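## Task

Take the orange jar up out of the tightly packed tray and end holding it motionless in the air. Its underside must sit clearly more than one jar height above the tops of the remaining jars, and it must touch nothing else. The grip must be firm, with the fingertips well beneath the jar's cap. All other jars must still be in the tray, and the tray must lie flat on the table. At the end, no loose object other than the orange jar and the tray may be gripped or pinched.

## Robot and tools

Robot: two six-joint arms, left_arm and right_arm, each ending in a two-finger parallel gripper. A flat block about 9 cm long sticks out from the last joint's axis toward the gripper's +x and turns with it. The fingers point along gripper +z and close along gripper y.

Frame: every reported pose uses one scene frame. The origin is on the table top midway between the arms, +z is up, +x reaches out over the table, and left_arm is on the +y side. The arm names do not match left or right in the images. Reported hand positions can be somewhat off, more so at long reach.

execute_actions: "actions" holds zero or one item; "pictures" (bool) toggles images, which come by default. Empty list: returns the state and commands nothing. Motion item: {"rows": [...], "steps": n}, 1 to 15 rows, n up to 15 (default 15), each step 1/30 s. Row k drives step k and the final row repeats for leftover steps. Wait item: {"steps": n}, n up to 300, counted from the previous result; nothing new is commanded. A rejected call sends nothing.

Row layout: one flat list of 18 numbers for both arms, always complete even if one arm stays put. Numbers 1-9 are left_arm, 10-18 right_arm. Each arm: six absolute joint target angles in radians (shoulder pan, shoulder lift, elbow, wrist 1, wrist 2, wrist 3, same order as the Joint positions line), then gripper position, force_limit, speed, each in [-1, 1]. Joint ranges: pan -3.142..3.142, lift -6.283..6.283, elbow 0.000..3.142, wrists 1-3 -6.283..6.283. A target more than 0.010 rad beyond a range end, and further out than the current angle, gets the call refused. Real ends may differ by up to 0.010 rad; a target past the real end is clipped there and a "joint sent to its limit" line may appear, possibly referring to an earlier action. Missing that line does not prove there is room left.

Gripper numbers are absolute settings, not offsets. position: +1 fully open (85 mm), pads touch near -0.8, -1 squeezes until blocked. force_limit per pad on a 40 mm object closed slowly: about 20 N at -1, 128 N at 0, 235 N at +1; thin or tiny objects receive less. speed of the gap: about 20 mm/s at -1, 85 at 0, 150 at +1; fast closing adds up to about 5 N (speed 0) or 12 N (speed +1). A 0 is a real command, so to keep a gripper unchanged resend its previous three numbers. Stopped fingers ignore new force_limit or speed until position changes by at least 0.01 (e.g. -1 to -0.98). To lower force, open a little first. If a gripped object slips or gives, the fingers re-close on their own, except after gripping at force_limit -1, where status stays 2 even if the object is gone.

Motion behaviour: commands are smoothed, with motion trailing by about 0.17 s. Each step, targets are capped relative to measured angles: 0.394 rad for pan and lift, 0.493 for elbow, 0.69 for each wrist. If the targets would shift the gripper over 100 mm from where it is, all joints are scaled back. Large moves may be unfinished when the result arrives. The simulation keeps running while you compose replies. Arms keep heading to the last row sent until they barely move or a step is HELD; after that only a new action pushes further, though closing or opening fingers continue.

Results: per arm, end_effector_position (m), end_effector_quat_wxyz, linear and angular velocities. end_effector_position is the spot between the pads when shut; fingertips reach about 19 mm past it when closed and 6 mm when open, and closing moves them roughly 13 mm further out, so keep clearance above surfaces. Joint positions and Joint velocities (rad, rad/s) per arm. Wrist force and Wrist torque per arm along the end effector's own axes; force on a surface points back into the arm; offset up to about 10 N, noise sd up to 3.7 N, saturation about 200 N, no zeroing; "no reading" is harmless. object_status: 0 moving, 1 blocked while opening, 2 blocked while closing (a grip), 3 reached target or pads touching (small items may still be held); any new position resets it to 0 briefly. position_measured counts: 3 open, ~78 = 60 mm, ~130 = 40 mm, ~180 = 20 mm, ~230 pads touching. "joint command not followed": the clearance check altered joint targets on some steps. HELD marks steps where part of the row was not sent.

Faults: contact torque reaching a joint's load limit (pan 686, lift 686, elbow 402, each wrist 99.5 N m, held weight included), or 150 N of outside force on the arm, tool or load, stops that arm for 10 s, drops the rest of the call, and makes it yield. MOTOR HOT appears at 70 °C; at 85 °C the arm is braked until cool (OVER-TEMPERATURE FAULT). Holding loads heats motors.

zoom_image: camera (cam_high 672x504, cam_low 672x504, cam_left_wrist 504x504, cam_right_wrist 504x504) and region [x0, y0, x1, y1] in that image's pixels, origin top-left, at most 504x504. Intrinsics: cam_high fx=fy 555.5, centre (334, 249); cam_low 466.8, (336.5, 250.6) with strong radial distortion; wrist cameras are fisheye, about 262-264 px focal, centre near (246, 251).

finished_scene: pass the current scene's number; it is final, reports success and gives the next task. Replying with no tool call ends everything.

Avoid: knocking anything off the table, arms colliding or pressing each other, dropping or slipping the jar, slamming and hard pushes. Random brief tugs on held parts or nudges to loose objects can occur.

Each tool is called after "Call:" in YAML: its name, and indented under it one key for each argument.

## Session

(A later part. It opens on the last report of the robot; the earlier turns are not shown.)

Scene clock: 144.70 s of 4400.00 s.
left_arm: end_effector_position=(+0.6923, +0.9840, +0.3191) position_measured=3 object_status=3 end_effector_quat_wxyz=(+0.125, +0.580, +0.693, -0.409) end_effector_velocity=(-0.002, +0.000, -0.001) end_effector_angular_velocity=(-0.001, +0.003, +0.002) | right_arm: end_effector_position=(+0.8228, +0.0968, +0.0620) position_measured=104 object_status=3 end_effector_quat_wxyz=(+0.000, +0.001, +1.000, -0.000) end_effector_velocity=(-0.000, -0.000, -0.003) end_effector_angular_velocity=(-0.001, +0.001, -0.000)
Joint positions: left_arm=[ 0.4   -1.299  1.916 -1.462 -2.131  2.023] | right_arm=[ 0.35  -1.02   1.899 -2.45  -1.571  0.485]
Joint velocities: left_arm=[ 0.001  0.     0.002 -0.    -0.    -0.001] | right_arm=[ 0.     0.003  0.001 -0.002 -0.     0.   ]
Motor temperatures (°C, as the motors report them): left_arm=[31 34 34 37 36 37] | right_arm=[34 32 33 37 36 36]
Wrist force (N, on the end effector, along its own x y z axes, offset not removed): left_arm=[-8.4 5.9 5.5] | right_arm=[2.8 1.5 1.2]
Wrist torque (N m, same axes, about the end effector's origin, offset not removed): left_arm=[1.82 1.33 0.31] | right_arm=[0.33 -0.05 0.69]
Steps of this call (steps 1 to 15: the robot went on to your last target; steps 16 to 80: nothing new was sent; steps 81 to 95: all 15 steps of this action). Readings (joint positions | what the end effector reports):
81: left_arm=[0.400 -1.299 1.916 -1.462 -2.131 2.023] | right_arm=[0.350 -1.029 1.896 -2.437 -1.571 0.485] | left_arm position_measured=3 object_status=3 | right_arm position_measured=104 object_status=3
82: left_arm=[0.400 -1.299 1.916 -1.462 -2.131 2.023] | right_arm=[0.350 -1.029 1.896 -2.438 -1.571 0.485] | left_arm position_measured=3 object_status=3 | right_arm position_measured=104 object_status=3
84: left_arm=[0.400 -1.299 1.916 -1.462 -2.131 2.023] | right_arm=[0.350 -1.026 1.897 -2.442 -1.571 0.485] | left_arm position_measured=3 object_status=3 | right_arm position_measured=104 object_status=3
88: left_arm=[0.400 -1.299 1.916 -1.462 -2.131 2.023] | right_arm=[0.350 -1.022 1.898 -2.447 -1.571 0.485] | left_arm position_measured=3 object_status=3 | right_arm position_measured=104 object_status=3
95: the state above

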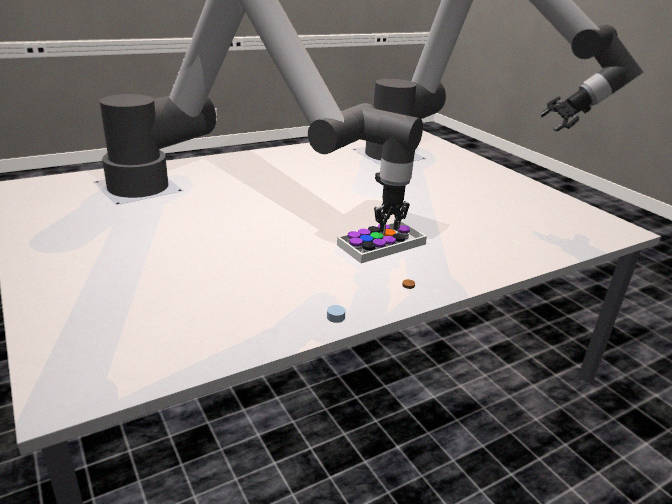

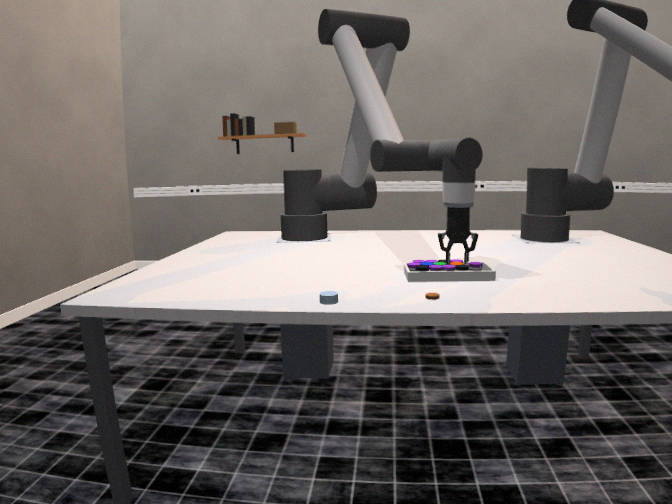

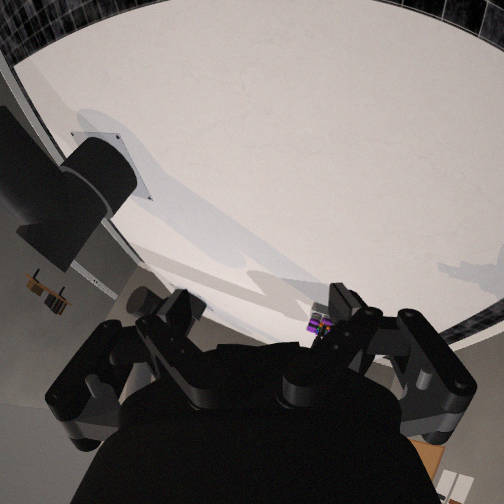

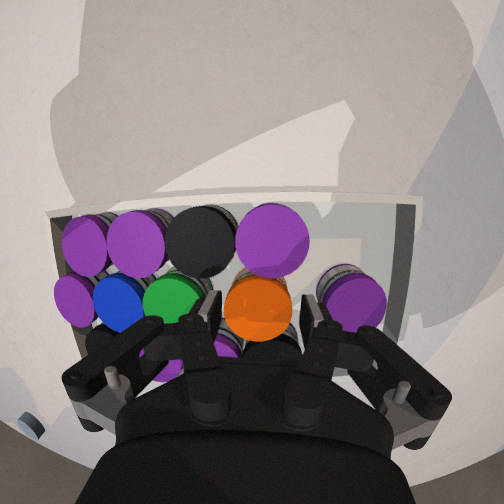

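Call:
execute_actions:
  actions:
    - {"rows":[[0.4,-1.299,1.916,-1.462,-2.131,2.023,1,0,0,0.3498,-1.0053,1.9032,-2.4687,-1.571,0.485,0.16,0,0]]}

Call:
zoom_image:
  camera: "cam_low"
  region: [420, 225, 500, 285]

Scene clock: 148.67 s of 4400.00 s.
left_arm: end_effector_position=(+0.6923, +0.9840, +0.3191) position_measured=3 object_status=3 end_effector_quat_wxyz=(+0.125, +0.580, +0.693, -0.409) end_effector_velocity=(+0.001, +0.001, +0.001) end_effector_angular_velocity=(+0.000, -0.002, -0.000) | right_arm: end_effector_position=(+0.8228, +0.0968, +0.0473) position_measured=109 object_status=3 end_effector_quat_wxyz=(+0.000, +0.001, +1.000, -0.000) end_effector_velocity=(+0.000, +0.000, -0.004) end_effector_angular_velocity=(+0.001, -0.001, -0.002)
Joint positions: left_arm=[ 0.4   -1.299  1.916 -1.462 -2.131  2.023] | right_arm=[ 0.35  -1.006  1.903 -2.468 -1.571  0.485]
Joint velocities: left_arm=[ 0.     0.    -0.001 -0.001 -0.     0.001] | right_arm=[-0.     0.004  0.001 -0.005  0.     0.002]
Motor temperatures (°C, as the motors report them): left_arm=[31 34 34 37 36 37] | right_arm=[34 32 33 37 36 36]
Wrist force (N, on the end effector, along its own x y z axes, offset not removed): left_arm=[-8.5 5.0 1.9] | right_arm=[1.3 3.9 1.7]
Wrist torque (N m, same axes, about the end effector's origin, offset not removed): left_arm=[1.78 1.34 0.33] | right_arm=[0.70 0.19 0.56]
Steps of this call (steps 1 to 15: the robot went on to your last target; steps 16 to 90: nothing new was sent; then 0.47 s passed at rest; steps 91 to 105: all 15 steps of this action). Readings (joint positions | what the end effector reports):
91: left_arm=[0.400 -1.299 1.916 -1.462 -2.131 2.023] | right_arm=[0.350 -1.019 1.899 -2.450 -1.571 0.485] | left_arm position_measured=3 object_status=3 | right_arm position_measured=104 object_status=0
92: left_arm=[0.400 -1.299 1.916 -1.462 -2.131 2.023] | right_arm=[0.350 -1.019 1.899 -2.452 -1.571 0.485] | left_arm position_measured=3 object_status=3 | right_arm position_measured=104 object_status=0
94: left_arm=[0.400 -1.299 1.916 -1.462 -2.131 2.023] | right_arm=[0.350 -1.014 1.901 -2.458 -1.571 0.485] | left_arm position_measured=3 object_status=3 | right_arm position_measured=107 object_status=0
98: left_arm=[0.400 -1.299 1.916 -1.462 -2.131 2.023] | right_arm=[0.350 -1.008 1.902 -2.465 -1.571 0.485] | left_arm position_measured=3 object_status=3 | right_arm position_measured=109 object_status=0
105: the state above

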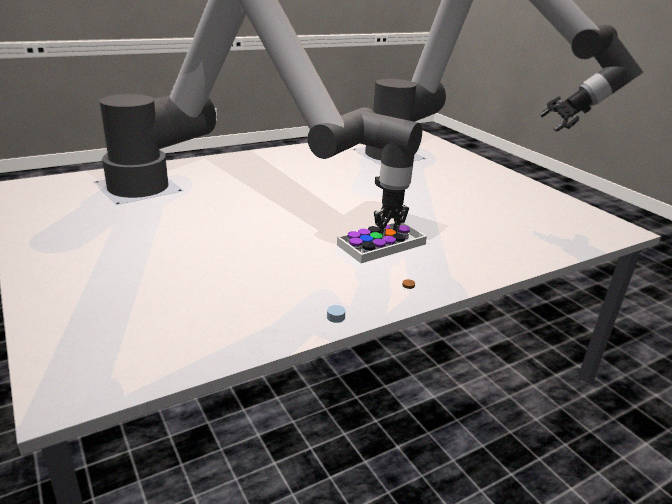

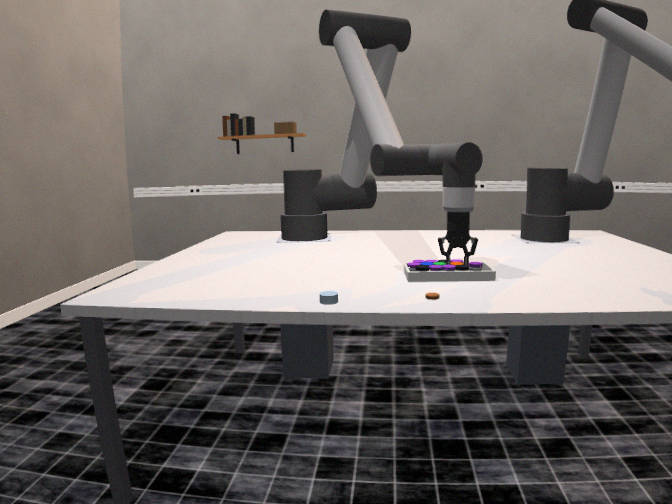

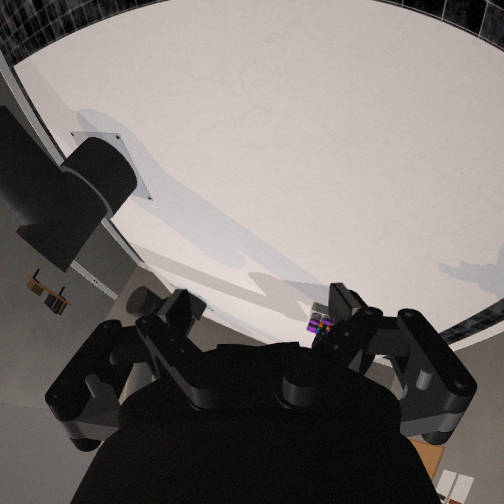

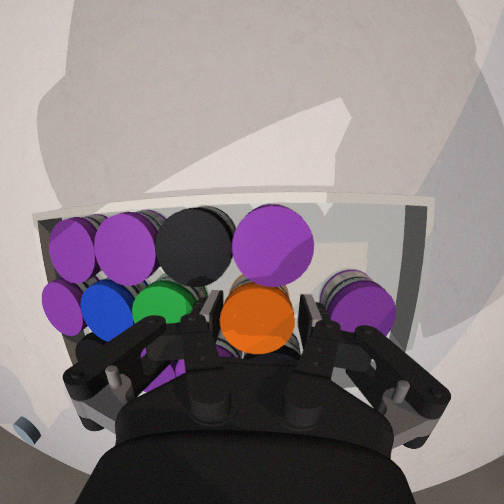

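Region (420, 225, 500, 285) of cam_low's 672x504 image, scaled by 6.300, with more detail than that image has; it fills the top 378 rows of this view, and the rest is white.

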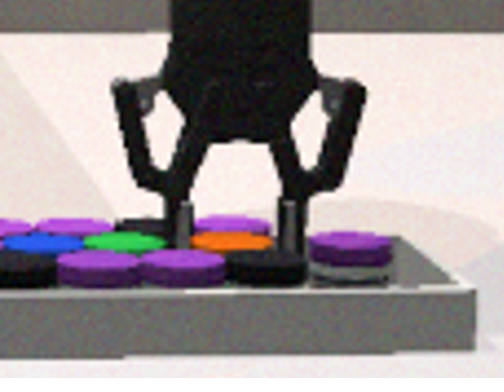

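Call:
execute_actions:
  actions:
    - {"rows":[[0.4,-1.299,1.916,-1.462,-2.131,2.023,1,0,0,0.3531,-0.9968,1.9011,-2.4751,-1.571,0.488,0.16,0,0]]}
  pictures: false

Scene clock: 153.40 s of 4400.00 s.
left_arm: end_effector_position=(+0.6923, +0.9840, +0.3191) position_measured=3 object_status=3 end_effector_quat_wxyz=(+0.125, +0.580, +0.693, -0.409) end_effector_velocity=(-0.002, -0.000, -0.001) end_effector_angular_velocity=(-0.001, +0.002, +0.000) | right_arm: end_effector_position=(+0.8227, +0.1006, +0.0401) position_measured=109 object_status=3 end_effector_quat_wxyz=(+0.000, +0.001, +1.000, -0.000) end_effector_velocity=(+0.001, +0.002, -0.001) end_effector_angular_velocity=(+0.001, -0.002, +0.000)
Joint positions: left_arm=[ 0.4   -1.299  1.916 -1.462 -2.131  2.023] | right_arm=[ 0.353 -0.997  1.901 -2.475 -1.571  0.488]
Joint velocities: left_arm=[ 0.     0.     0.002 -0.     0.     0.   ] | right_arm=[ 0.001  0.002 -0.001 -0.003 -0.     0.001]
Motor temperatures (°C, as the motors report them): left_arm=[31 34 34 37 36 37] | right_arm=[34 32 33 37 36 36]
Wrist force (N, on the end effector, along its own x y z axes, offset not removed): left_arm=[-10.6 2.3 0.5] | right_arm=[0.5 1.0 1.2]
Wrist torque (N m, same axes, about the end effector's origin, offset not removed): left_arm=[1.17 1.72 0.40] | right_arm=[0.49 0.32 0.57]
Steps of this call (steps 1 to 15: the robot went on to your last target; steps 16 to 90: nothing new was sent; then 1.23 s passed at rest; steps 91 to 105: all 15 steps of this action). Readings (joint positions | what the end effector reports):
91: left_arm=[0.400 -1.299 1.916 -1.462 -2.131 2.023] | right_arm=[0.350 -1.005 1.903 -2.469 -1.571 0.485] | left_arm position_measured=3 object_status=3 | right_arm position_measured=109 object_status=3
92: left_arm=[0.400 -1.299 1.916 -1.462 -2.131 2.023] | right_arm=[0.350 -1.005 1.903 -2.469 -1.571 0.485] | left_arm position_measured=3 object_status=3 | right_arm position_measured=109 object_status=3
94: left_arm=[0.400 -1.299 1.916 -1.462 -2.131 2.023] | right_arm=[0.351 -1.002 1.903 -2.471 -1.571 0.486] | left_arm position_measured=3 object_status=3 | right_arm position_measured=109 object_status=3
98: left_arm=[0.400 -1.299 1.916 -1.462 -2.131 2.023] | right_arm=[0.352 -0.999 1.902 -2.474 -1.571 0.487] | left_arm position_measured=3 object_status=3 | right_arm position_measured=109 object_status=3
105: the state above

Call:
execute_actions:
  actions:
    - {"rows":[[0.4,-1.299,1.916,-1.462,-2.131,2.023,1,0,0,0.3523,-0.9877,1.9044,-2.4875,-1.571,0.488,0.16,0,0]]}
  pictures: false

Call:
execute_actions:
  actions:
    - {"rows":[[0.4,-1.299,1.916,-1.462,-2.131,2.023,1,0,0,0.3523,-0.9877,1.9044,-2.4875,-1.571,0.488,-1,0.8,-0.5]]}

Scene clock: 157.83 s of 4400.00 s.
left_arm: end_effector_position=(+0.6923, +0.9840, +0.3191) position_measured=3 object_status=3 end_effector_quat_wxyz=(+0.125, +0.580, +0.693, -0.409) end_effector_velocity=(-0.001, +0.000, -0.001) end_effector_angular_velocity=(+0.000, +0.001, +0.000) | right_arm: end_effector_position=(+0.8228, +0.1000, +0.0305) position_measured=109 object_status=3 end_effector_quat_wxyz=(+0.000, +0.001, +1.000, -0.000) end_effector_velocity=(+0.002, -0.001, -0.002) end_effector_angular_velocity=(-0.001, -0.002, +0.002)
Joint positions: left_arm=[ 0.4   -1.299  1.916 -1.462 -2.131  2.023] | right_arm=[ 0.352 -0.988  1.904 -2.487 -1.571  0.488]
Joint velocities: left_arm=[ 0.     0.     0.001  0.     0.001 -0.   ] | right_arm=[-0.001  0.002 -0.    -0.004 -0.002 -0.002]
Motor temperatures (°C, as the motors report them): left_arm=[31 34 34 37 36 37] | right_arm=[34 32 33 37 36 36]
Wrist force (N, on the end effector, along its own x y z axes, offset not removed): left_arm=[-11.0 6.3 3.9] | right_arm=[1.5 1.1 -2.5]
Wrist torque (N m, same axes, about the end effector's origin, offset not removed): left_arm=[1.86 1.83 0.36] | right_arm=[0.42 0.14 0.58]
Steps of this call (steps 1 to 15: the robot went on to your last target; steps 16 to 90: nothing new was sent; then 0.93 s passed at rest; steps 91 to 105: all 15 steps of this action). Readings (joint positions | what the end effector reports):
91: left_arm=[0.400 -1.299 1.916 -1.462 -2.131 2.023] | right_arm=[0.353 -0.997 1.901 -2.475 -1.571 0.488] | left_arm position_measured=3 object_status=3 | right_arm position_measured=109 object_status=3
92: left_arm=[0.400 -1.299 1.916 -1.462 -2.131 2.023] | right_arm=[0.353 -0.996 1.901 -2.476 -1.571 0.488] | left_arm position_measured=3 object_status=3 | right_arm position_measured=109 object_status=3
94: left_arm=[0.400 -1.299 1.916 -1.462 -2.131 2.023] | right_arm=[0.353 -0.993 1.902 -2.480 -1.571 0.488] | left_arm position_measured=3 object_status=3 | right_arm position_measured=109 object_status=3
98: left_arm=[0.400 -1.299 1.916 -1.462 -2.131 2.023] | right_arm=[0.353 -0.990 1.904 -2.485 -1.571 0.488] | left_arm position_measured=3 object_status=3 | right_arm position_measured=109 object_status=3
105: the state above

Scene clock: 158.33 s of 4400.00 s.
left_arm: end_effector_position=(+0.6923, +0.9840, +0.3191) position_measured=3 object_status=3 end_effector_quat_wxyz=(+0.125, +0.580, +0.693, -0.409) end_effector_velocity=(+0.000, +0.000, +0.001) end_effector_angular_velocity=(+0.001, -0.001, +0.000) | right_arm: end_effector_position=(+0.8229, +0.0999, +0.0303) position_measured=131 object_status=0 end_effector_quat_wxyz=(+0.000, +0.001, +1.000, -0.000) end_effector_velocity=(+0.002, +0.000, +0.001) end_effector_angular_velocity=(+0.000, -0.002, +0.000)
Joint positions: left_arm=[ 0.4   -1.299  1.916 -1.462 -2.131  2.023] | right_arm=[ 0.352 -0.988  1.904 -2.488 -1.571  0.488]
Joint velocities: left_arm=[ 0.    -0.    -0.001 -0.     0.    -0.   ] | right_arm=[-0.    -0.    -0.001 -0.001 -0.001 -0.001]
Motor temperatures (°C, as the motors report them): left_arm=[31 34 34 37 36 37] | right_arm=[34 32 33 37 36 36]
Wrist force (N, on the end effector, along its own x y z axes, offset not removed): left_arm=[-8.7 0.7 -0.4] | right_arm=[16.8 -5.8 -56.4]
Wrist torque (N m, same axes, about the end effector's origin, offset not removed): left_arm=[0.91 1.35 0.33] | right_arm=[1.13 -0.01 0.58]
Steps of this call (steps 1 to 15: all 15 steps of this action). Readings (joint positions | what the end effector reports):
1: left_arm=[0.400 -1.299 1.916 -1.462 -2.131 2.023] | right_arm=[0.352 -0.988 1.904 -2.487 -1.571 0.488] | left_arm position_measured=3 object_status=3 | right_arm position_measured=109 object_status=0
2: left_arm=[0.400 -1.299 1.916 -1.462 -2.131 2.023] | right_arm=[0.352 -0.988 1.904 -2.487 -1.571 0.488] | left_arm position_measured=3 object_status=3 | right_arm position_measured=109 object_status=0
4: left_arm=[0.400 -1.299 1.916 -1.462 -2.131 2.023] | right_arm=[0.352 -0.988 1.904 -2.487 -1.571 0.488] | left_arm position_measured=3 object_status=3 | right_arm position_measured=113 object_status=0
8: left_arm=[0.400 -1.299 1.916 -1.462 -2.131 2.023] | right_arm=[0.352 -0.988 1.904 -2.488 -1.571 0.488] | left_arm position_measured=3 object_status=3 | right_arm position_measured=127 object_status=0
15: the state above

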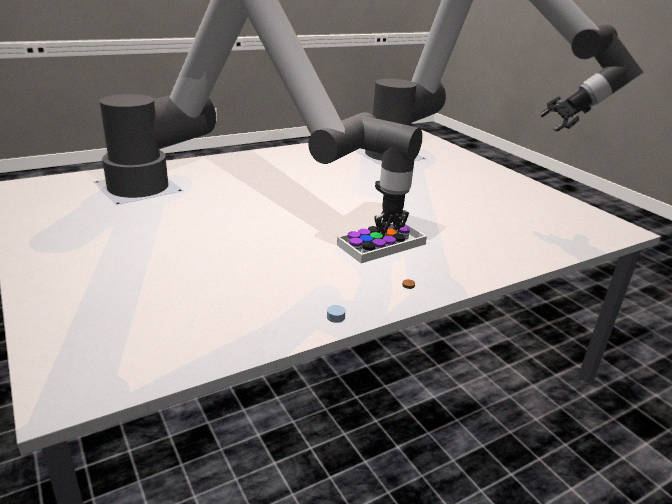

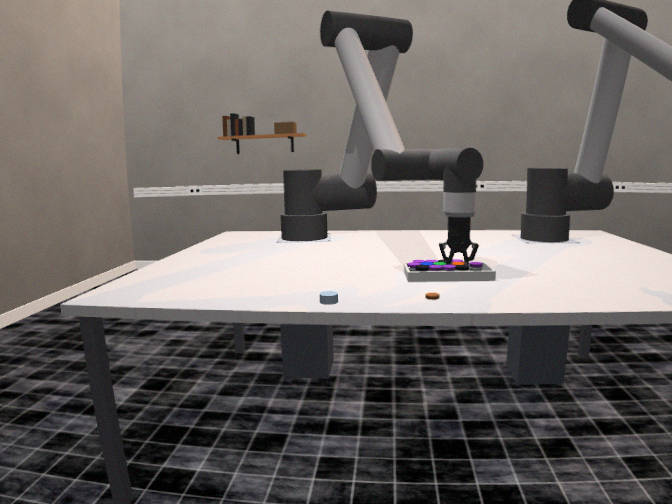

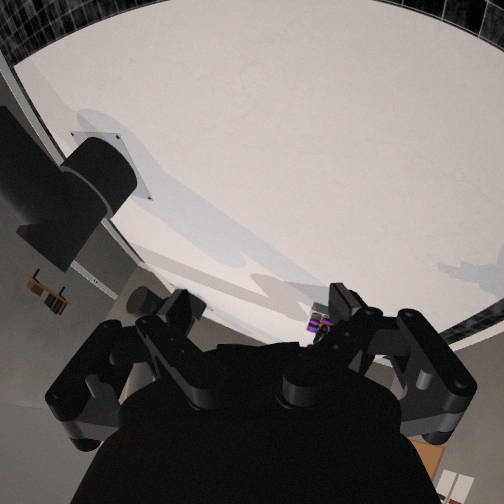

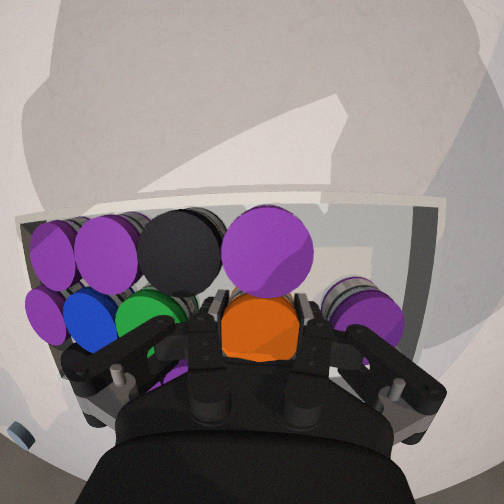

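Lift via known poses.

Call:
execute_actions:
  actions:
    - {"rows":[[0.4,-1.299,1.916,-1.462,-2.131,2.023,1,0,0,0.3515,-0.9977,1.903,-2.4761,-1.571,0.487,-1,0.8,-0.5],[0.4,-1.299,1.916,-1.462,-2.131,2.023,1,0,0,0.3515,-0.9977,1.903,-2.4761,-1.571,0.487,-1,0.8,-0.5],[0.4,-1.299,1.916,-1.462,-2.131,2.023,1,0,0,0.3506,-1.0048,1.9022,-2.4682,-1.571,0.486,-1,0.8,-0.5],[0.4,-1.299,1.916,-1.462,-2.131,2.023,1,0,0,0.3506,-1.0048,1.9022,-2.4682,-1.571,0.486,-1,0.8,-0.5],[0.4,-1.299,1.916,-1.462,-2.131,2.023,1,0,0,0.3498,-1.0195,1.8991,-2.4504,-1.571,0.485,-1,0.8,-0.5]]}

Scene clock: 164.53 s of 4400.00 s.
left_arm: end_effector_position=(+0.6923, +0.9840, +0.3191) position_measured=3 object_status=3 end_effector_quat_wxyz=(+0.125, +0.580, +0.693, -0.409) end_effector_velocity=(+0.001, +0.001, +0.001) end_effector_angular_velocity=(+0.001, -0.002, +0.001) | right_arm: end_effector_position=(+0.8226, +0.0969, +0.0591) position_measured=131 object_status=2 end_effector_quat_wxyz=(-0.000, +0.001, +1.000, -0.000) end_effector_velocity=(-0.000, -0.001, +0.018) end_effector_angular_velocity=(+0.001, -0.001, +0.001)
Joint positions: left_arm=[ 0.4   -1.299  1.916 -1.462 -2.131  2.023] | right_arm=[ 0.35  -1.017  1.9   -2.453 -1.571  0.485]
Joint velocities: left_arm=[ 0.001  0.    -0.002 -0.    -0.    -0.   ] | right_arm=[-0.001 -0.018 -0.003  0.019  0.    -0.003]
Motor temperatures (°C, as the motors report them): left_arm=[31 34 34 37 36 37] | right_arm=[34 32 33 37 36 36]
Wrist force (N, on the end effector, along its own x y z axes, offset not removed): left_arm=[-4.9 7.7 3.8] | right_arm=[1.4 1.5 1.9]
Wrist torque (N m, same axes, about the end effector's origin, offset not removed): left_arm=[2.12 0.57 0.33] | right_arm=[0.35 0.30 0.56]
Steps of this call (steps 1 to 15: the robot went on to your last target; steps 16 to 90: nothing new was sent; then 2.70 s passed at rest; steps 91 to 105: all 15 steps of this action). Readings (joint positions | what the end effector reports):
91: left_arm=[0.400 -1.299 1.916 -1.462 -2.131 2.023] | right_arm=[0.352 -0.988 1.904 -2.488 -1.571 0.488] | left_arm position_measured=3 object_status=3 | right_arm position_measured=131 object_status=2
92: left_arm=[0.400 -1.299 1.916 -1.462 -2.131 2.023] | right_arm=[0.352 -0.988 1.904 -2.487 -1.571 0.488] | left_arm position_measured=3 object_status=3 | right_arm position_measured=131 object_status=2
94: left_arm=[0.400 -1.299 1.916 -1.462 -2.131 2.023] | right_arm=[0.352 -0.992 1.904 -2.482 -1.571 0.488] | left_arm position_measured=3 object_status=3 | right_arm position_measured=131 object_status=2
98: left_arm=[0.400 -1.299 1.916 -1.462 -2.131 2.023] | right_arm=[0.351 -1.005 1.902 -2.466 -1.571 0.486] | left_arm position_measured=3 object_status=3 | right_arm position_measured=131 object_status=2
105: the state above

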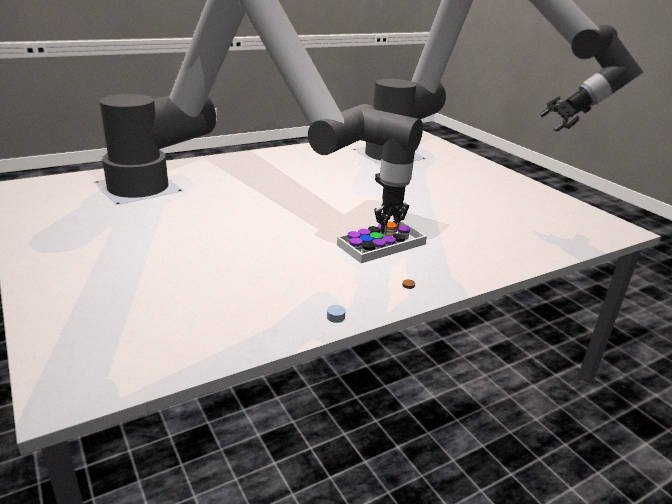

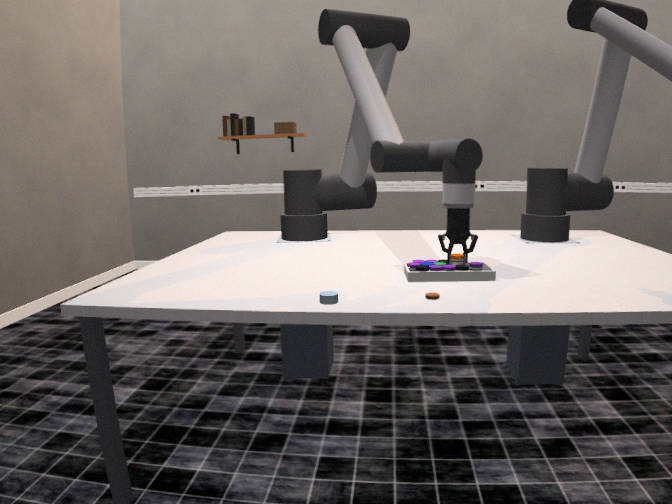

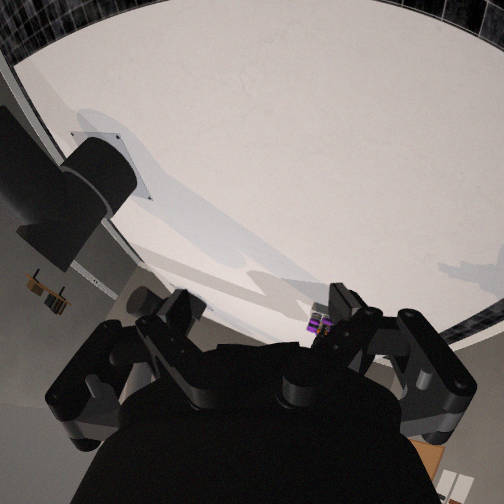

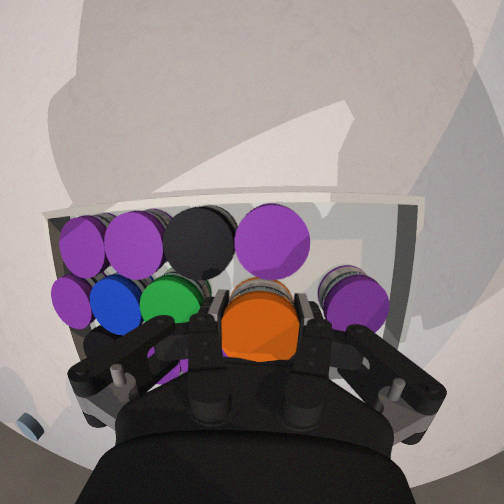

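Call:
execute_actions:
  actions:
    - {"rows":[[0.4,-1.299,1.916,-1.462,-2.131,2.023,1,0,0,0.3498,-1.161,1.854,-2.264,-1.571,0.485,-1,0.8,-0.5]]}
  pictures: false

Call:
execute_actions:
  actions:
    - {"steps":25}

Scene clock: 170.83 s of 4400.00 s.
left_arm: end_effector_position=(+0.6923, +0.9840, +0.3191) position_measured=3 object_status=3 end_effector_quat_wxyz=(+0.125, +0.580, +0.693, -0.409) end_effector_velocity=(+0.000, +0.000, +0.000) end_effector_angular_velocity=(+0.000, -0.001, -0.000) | right_arm: end_effector_position=(+0.8138, +0.0920, +0.2052) position_measured=131 object_status=2 end_effector_quat_wxyz=(+0.000, +0.001, +1.000, +0.000) end_effector_velocity=(-0.012, -0.007, +0.070) end_effector_angular_velocity=(-0.003, +0.004, -0.000)
Joint positions: left_arm=[ 0.4   -1.299  1.916 -1.462 -2.131  2.023] | right_arm=[ 0.35  -1.153  1.857 -2.276 -1.571  0.485]
Joint velocities: left_arm=[ 0.    -0.    -0.001  0.     0.     0.001] | right_arm=[ 0.    -0.067 -0.019  0.091 -0.001  0.001]
Motor temperatures (°C, as the motors report them): left_arm=[31 34 34 37 36 37] | right_arm=[34 32 33 37 36 36]
Wrist force (N, on the end effector, along its own x y z axes, offset not removed): left_arm=[-7.0 0.3 2.6] | right_arm=[-1.8 4.2 -0.9]
Wrist torque (N m, same axes, about the end effector's origin, offset not removed): left_arm=[0.79 0.95 0.34] | right_arm=[0.98 0.86 0.64]
Steps of this call (steps 1 to 15: the robot went on to your last target; steps 16 to 90: nothing new was sent; then 2.80 s passed at rest; steps 91 to 105: all 15 steps of this action). Readings (joint positions | what the end effector reports):
91: left_arm=[0.400 -1.299 1.916 -1.462 -2.131 2.023] | right_arm=[0.350 -1.020 1.899 -2.450 -1.571 0.485] | left_arm position_measured=3 object_status=3 | right_arm position_measured=131 object_status=2
92: left_arm=[0.400 -1.299 1.916 -1.462 -2.131 2.023] | right_arm=[0.350 -1.022 1.898 -2.448 -1.571 0.485] | left_arm position_measured=3 object_status=3 | right_arm position_measured=131 object_status=2
94: left_arm=[0.400 -1.299 1.916 -1.462 -2.131 2.023] | right_arm=[0.350 -1.049 1.888 -2.415 -1.571 0.485] | left_arm position_measured=3 object_status=3 | right_arm position_measured=131 object_status=2
98: left_arm=[0.400 -1.299 1.916 -1.462 -2.131 2.023] | right_arm=[0.350 -1.108 1.870 -2.337 -1.571 0.485] | left_arm position_measured=3 object_status=3 | right_arm position_measured=131 object_status=2
105: the state above

Scene clock: 171.67 s of 4400.00 s.
left_arm: end_effector_position=(+0.6923, +0.9840, +0.3191) position_measured=3 object_status=3 end_effector_quat_wxyz=(+0.125, +0.580, +0.693, -0.409) end_effector_velocity=(-0.001, +0.001, -0.000) end_effector_angular_velocity=(-0.000, -0.000, +0.001) | right_arm: end_effector_position=(+0.8122, +0.0912, +0.2139) position_measured=131 object_status=2 end_effector_quat_wxyz=(+0.000, +0.001, +1.000, -0.000) end_effector_velocity=(-0.001, -0.001, -0.001) end_effector_angular_velocity=(-0.000, +0.000, -0.000)
Joint positions: left_arm=[ 0.4   -1.299  1.916 -1.462 -2.131  2.023] | right_arm=[ 0.35  -1.161  1.854 -2.264 -1.571  0.485]
Joint velocities: left_arm=[ 0.001 -0.     0.001 -0.    -0.     0.   ] | right_arm=[-0.    -0.     0.003 -0.002 -0.     0.   ]
Motor temperatures (°C, as the motors report them): left_arm=[31 34 34 37 36 37] | right_arm=[34 32 33 37 36 36]
Wrist force (N, on the end effector, along its own x y z axes, offset not removed): left_arm=[-10.1 5.0 2.1] | right_arm=[0.2 2.5 5.8]
Wrist torque (N m, same axes, about the end effector's origin, offset not removed): left_arm=[1.72 1.62 0.35] | right_arm=[0.53 0.41 0.49]
Steps of this call (steps 1 to 25: the robot went on to your last target). Readings (joint positions | what the end effector reports):
1: left_arm=[0.400 -1.299 1.916 -1.462 -2.131 2.023] | right_arm=[0.350 -1.155 1.856 -2.273 -1.571 0.485] | left_arm position_measured=3 object_status=3 | right_arm position_measured=131 object_status=2
2: left_arm=[0.400 -1.299 1.916 -1.462 -2.131 2.023] | right_arm=[0.350 -1.156 1.856 -2.271 -1.571 0.485] | left_arm position_measured=3 object_status=3 | right_arm position_measured=131 object_status=2
4: left_arm=[0.400 -1.299 1.916 -1.462 -2.131 2.023] | right_arm=[0.350 -1.158 1.855 -2.268 -1.571 0.485] | left_arm position_measured=3 object_status=3 | right_arm position_measured=131 object_status=2
8: left_arm=[0.400 -1.299 1.916 -1.462 -2.131 2.023] | right_arm=[0.350 -1.160 1.854 -2.265 -1.571 0.485] | left_arm position_measured=3 object_status=3 | right_arm position_measured=131 object_status=2
25: the state above

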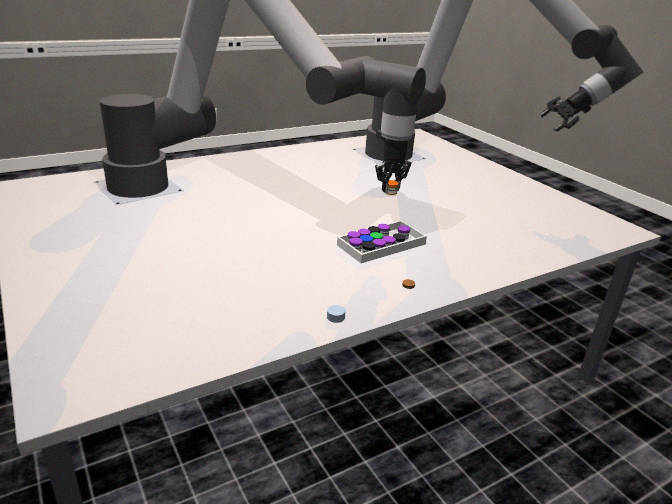

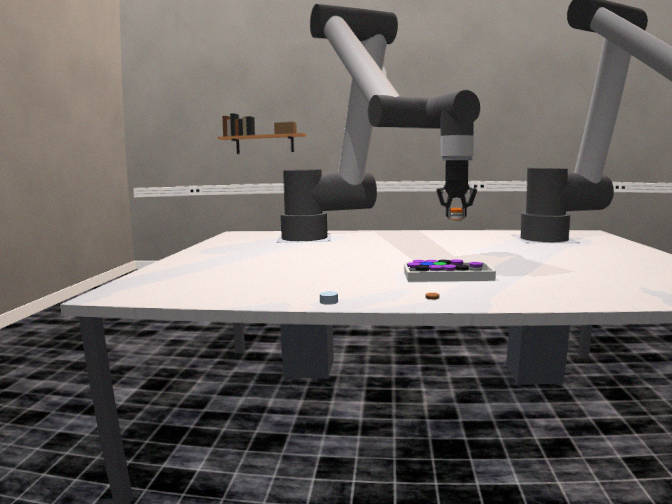

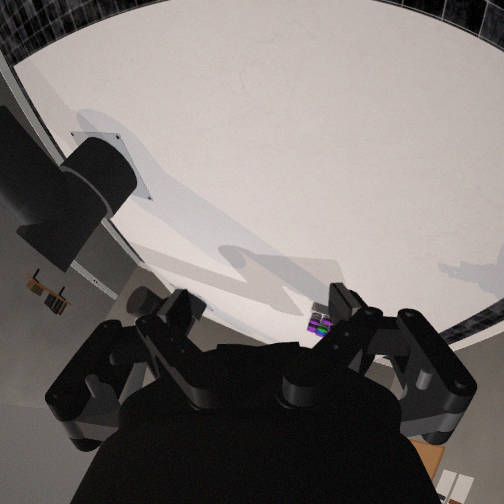

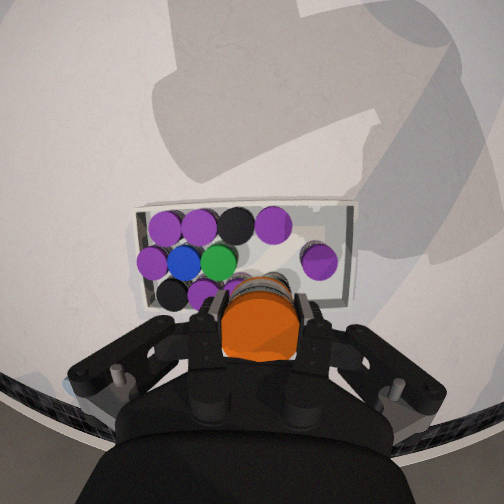

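Call:
finished_scene:
  scene: 1

The scene is finished: the task was done.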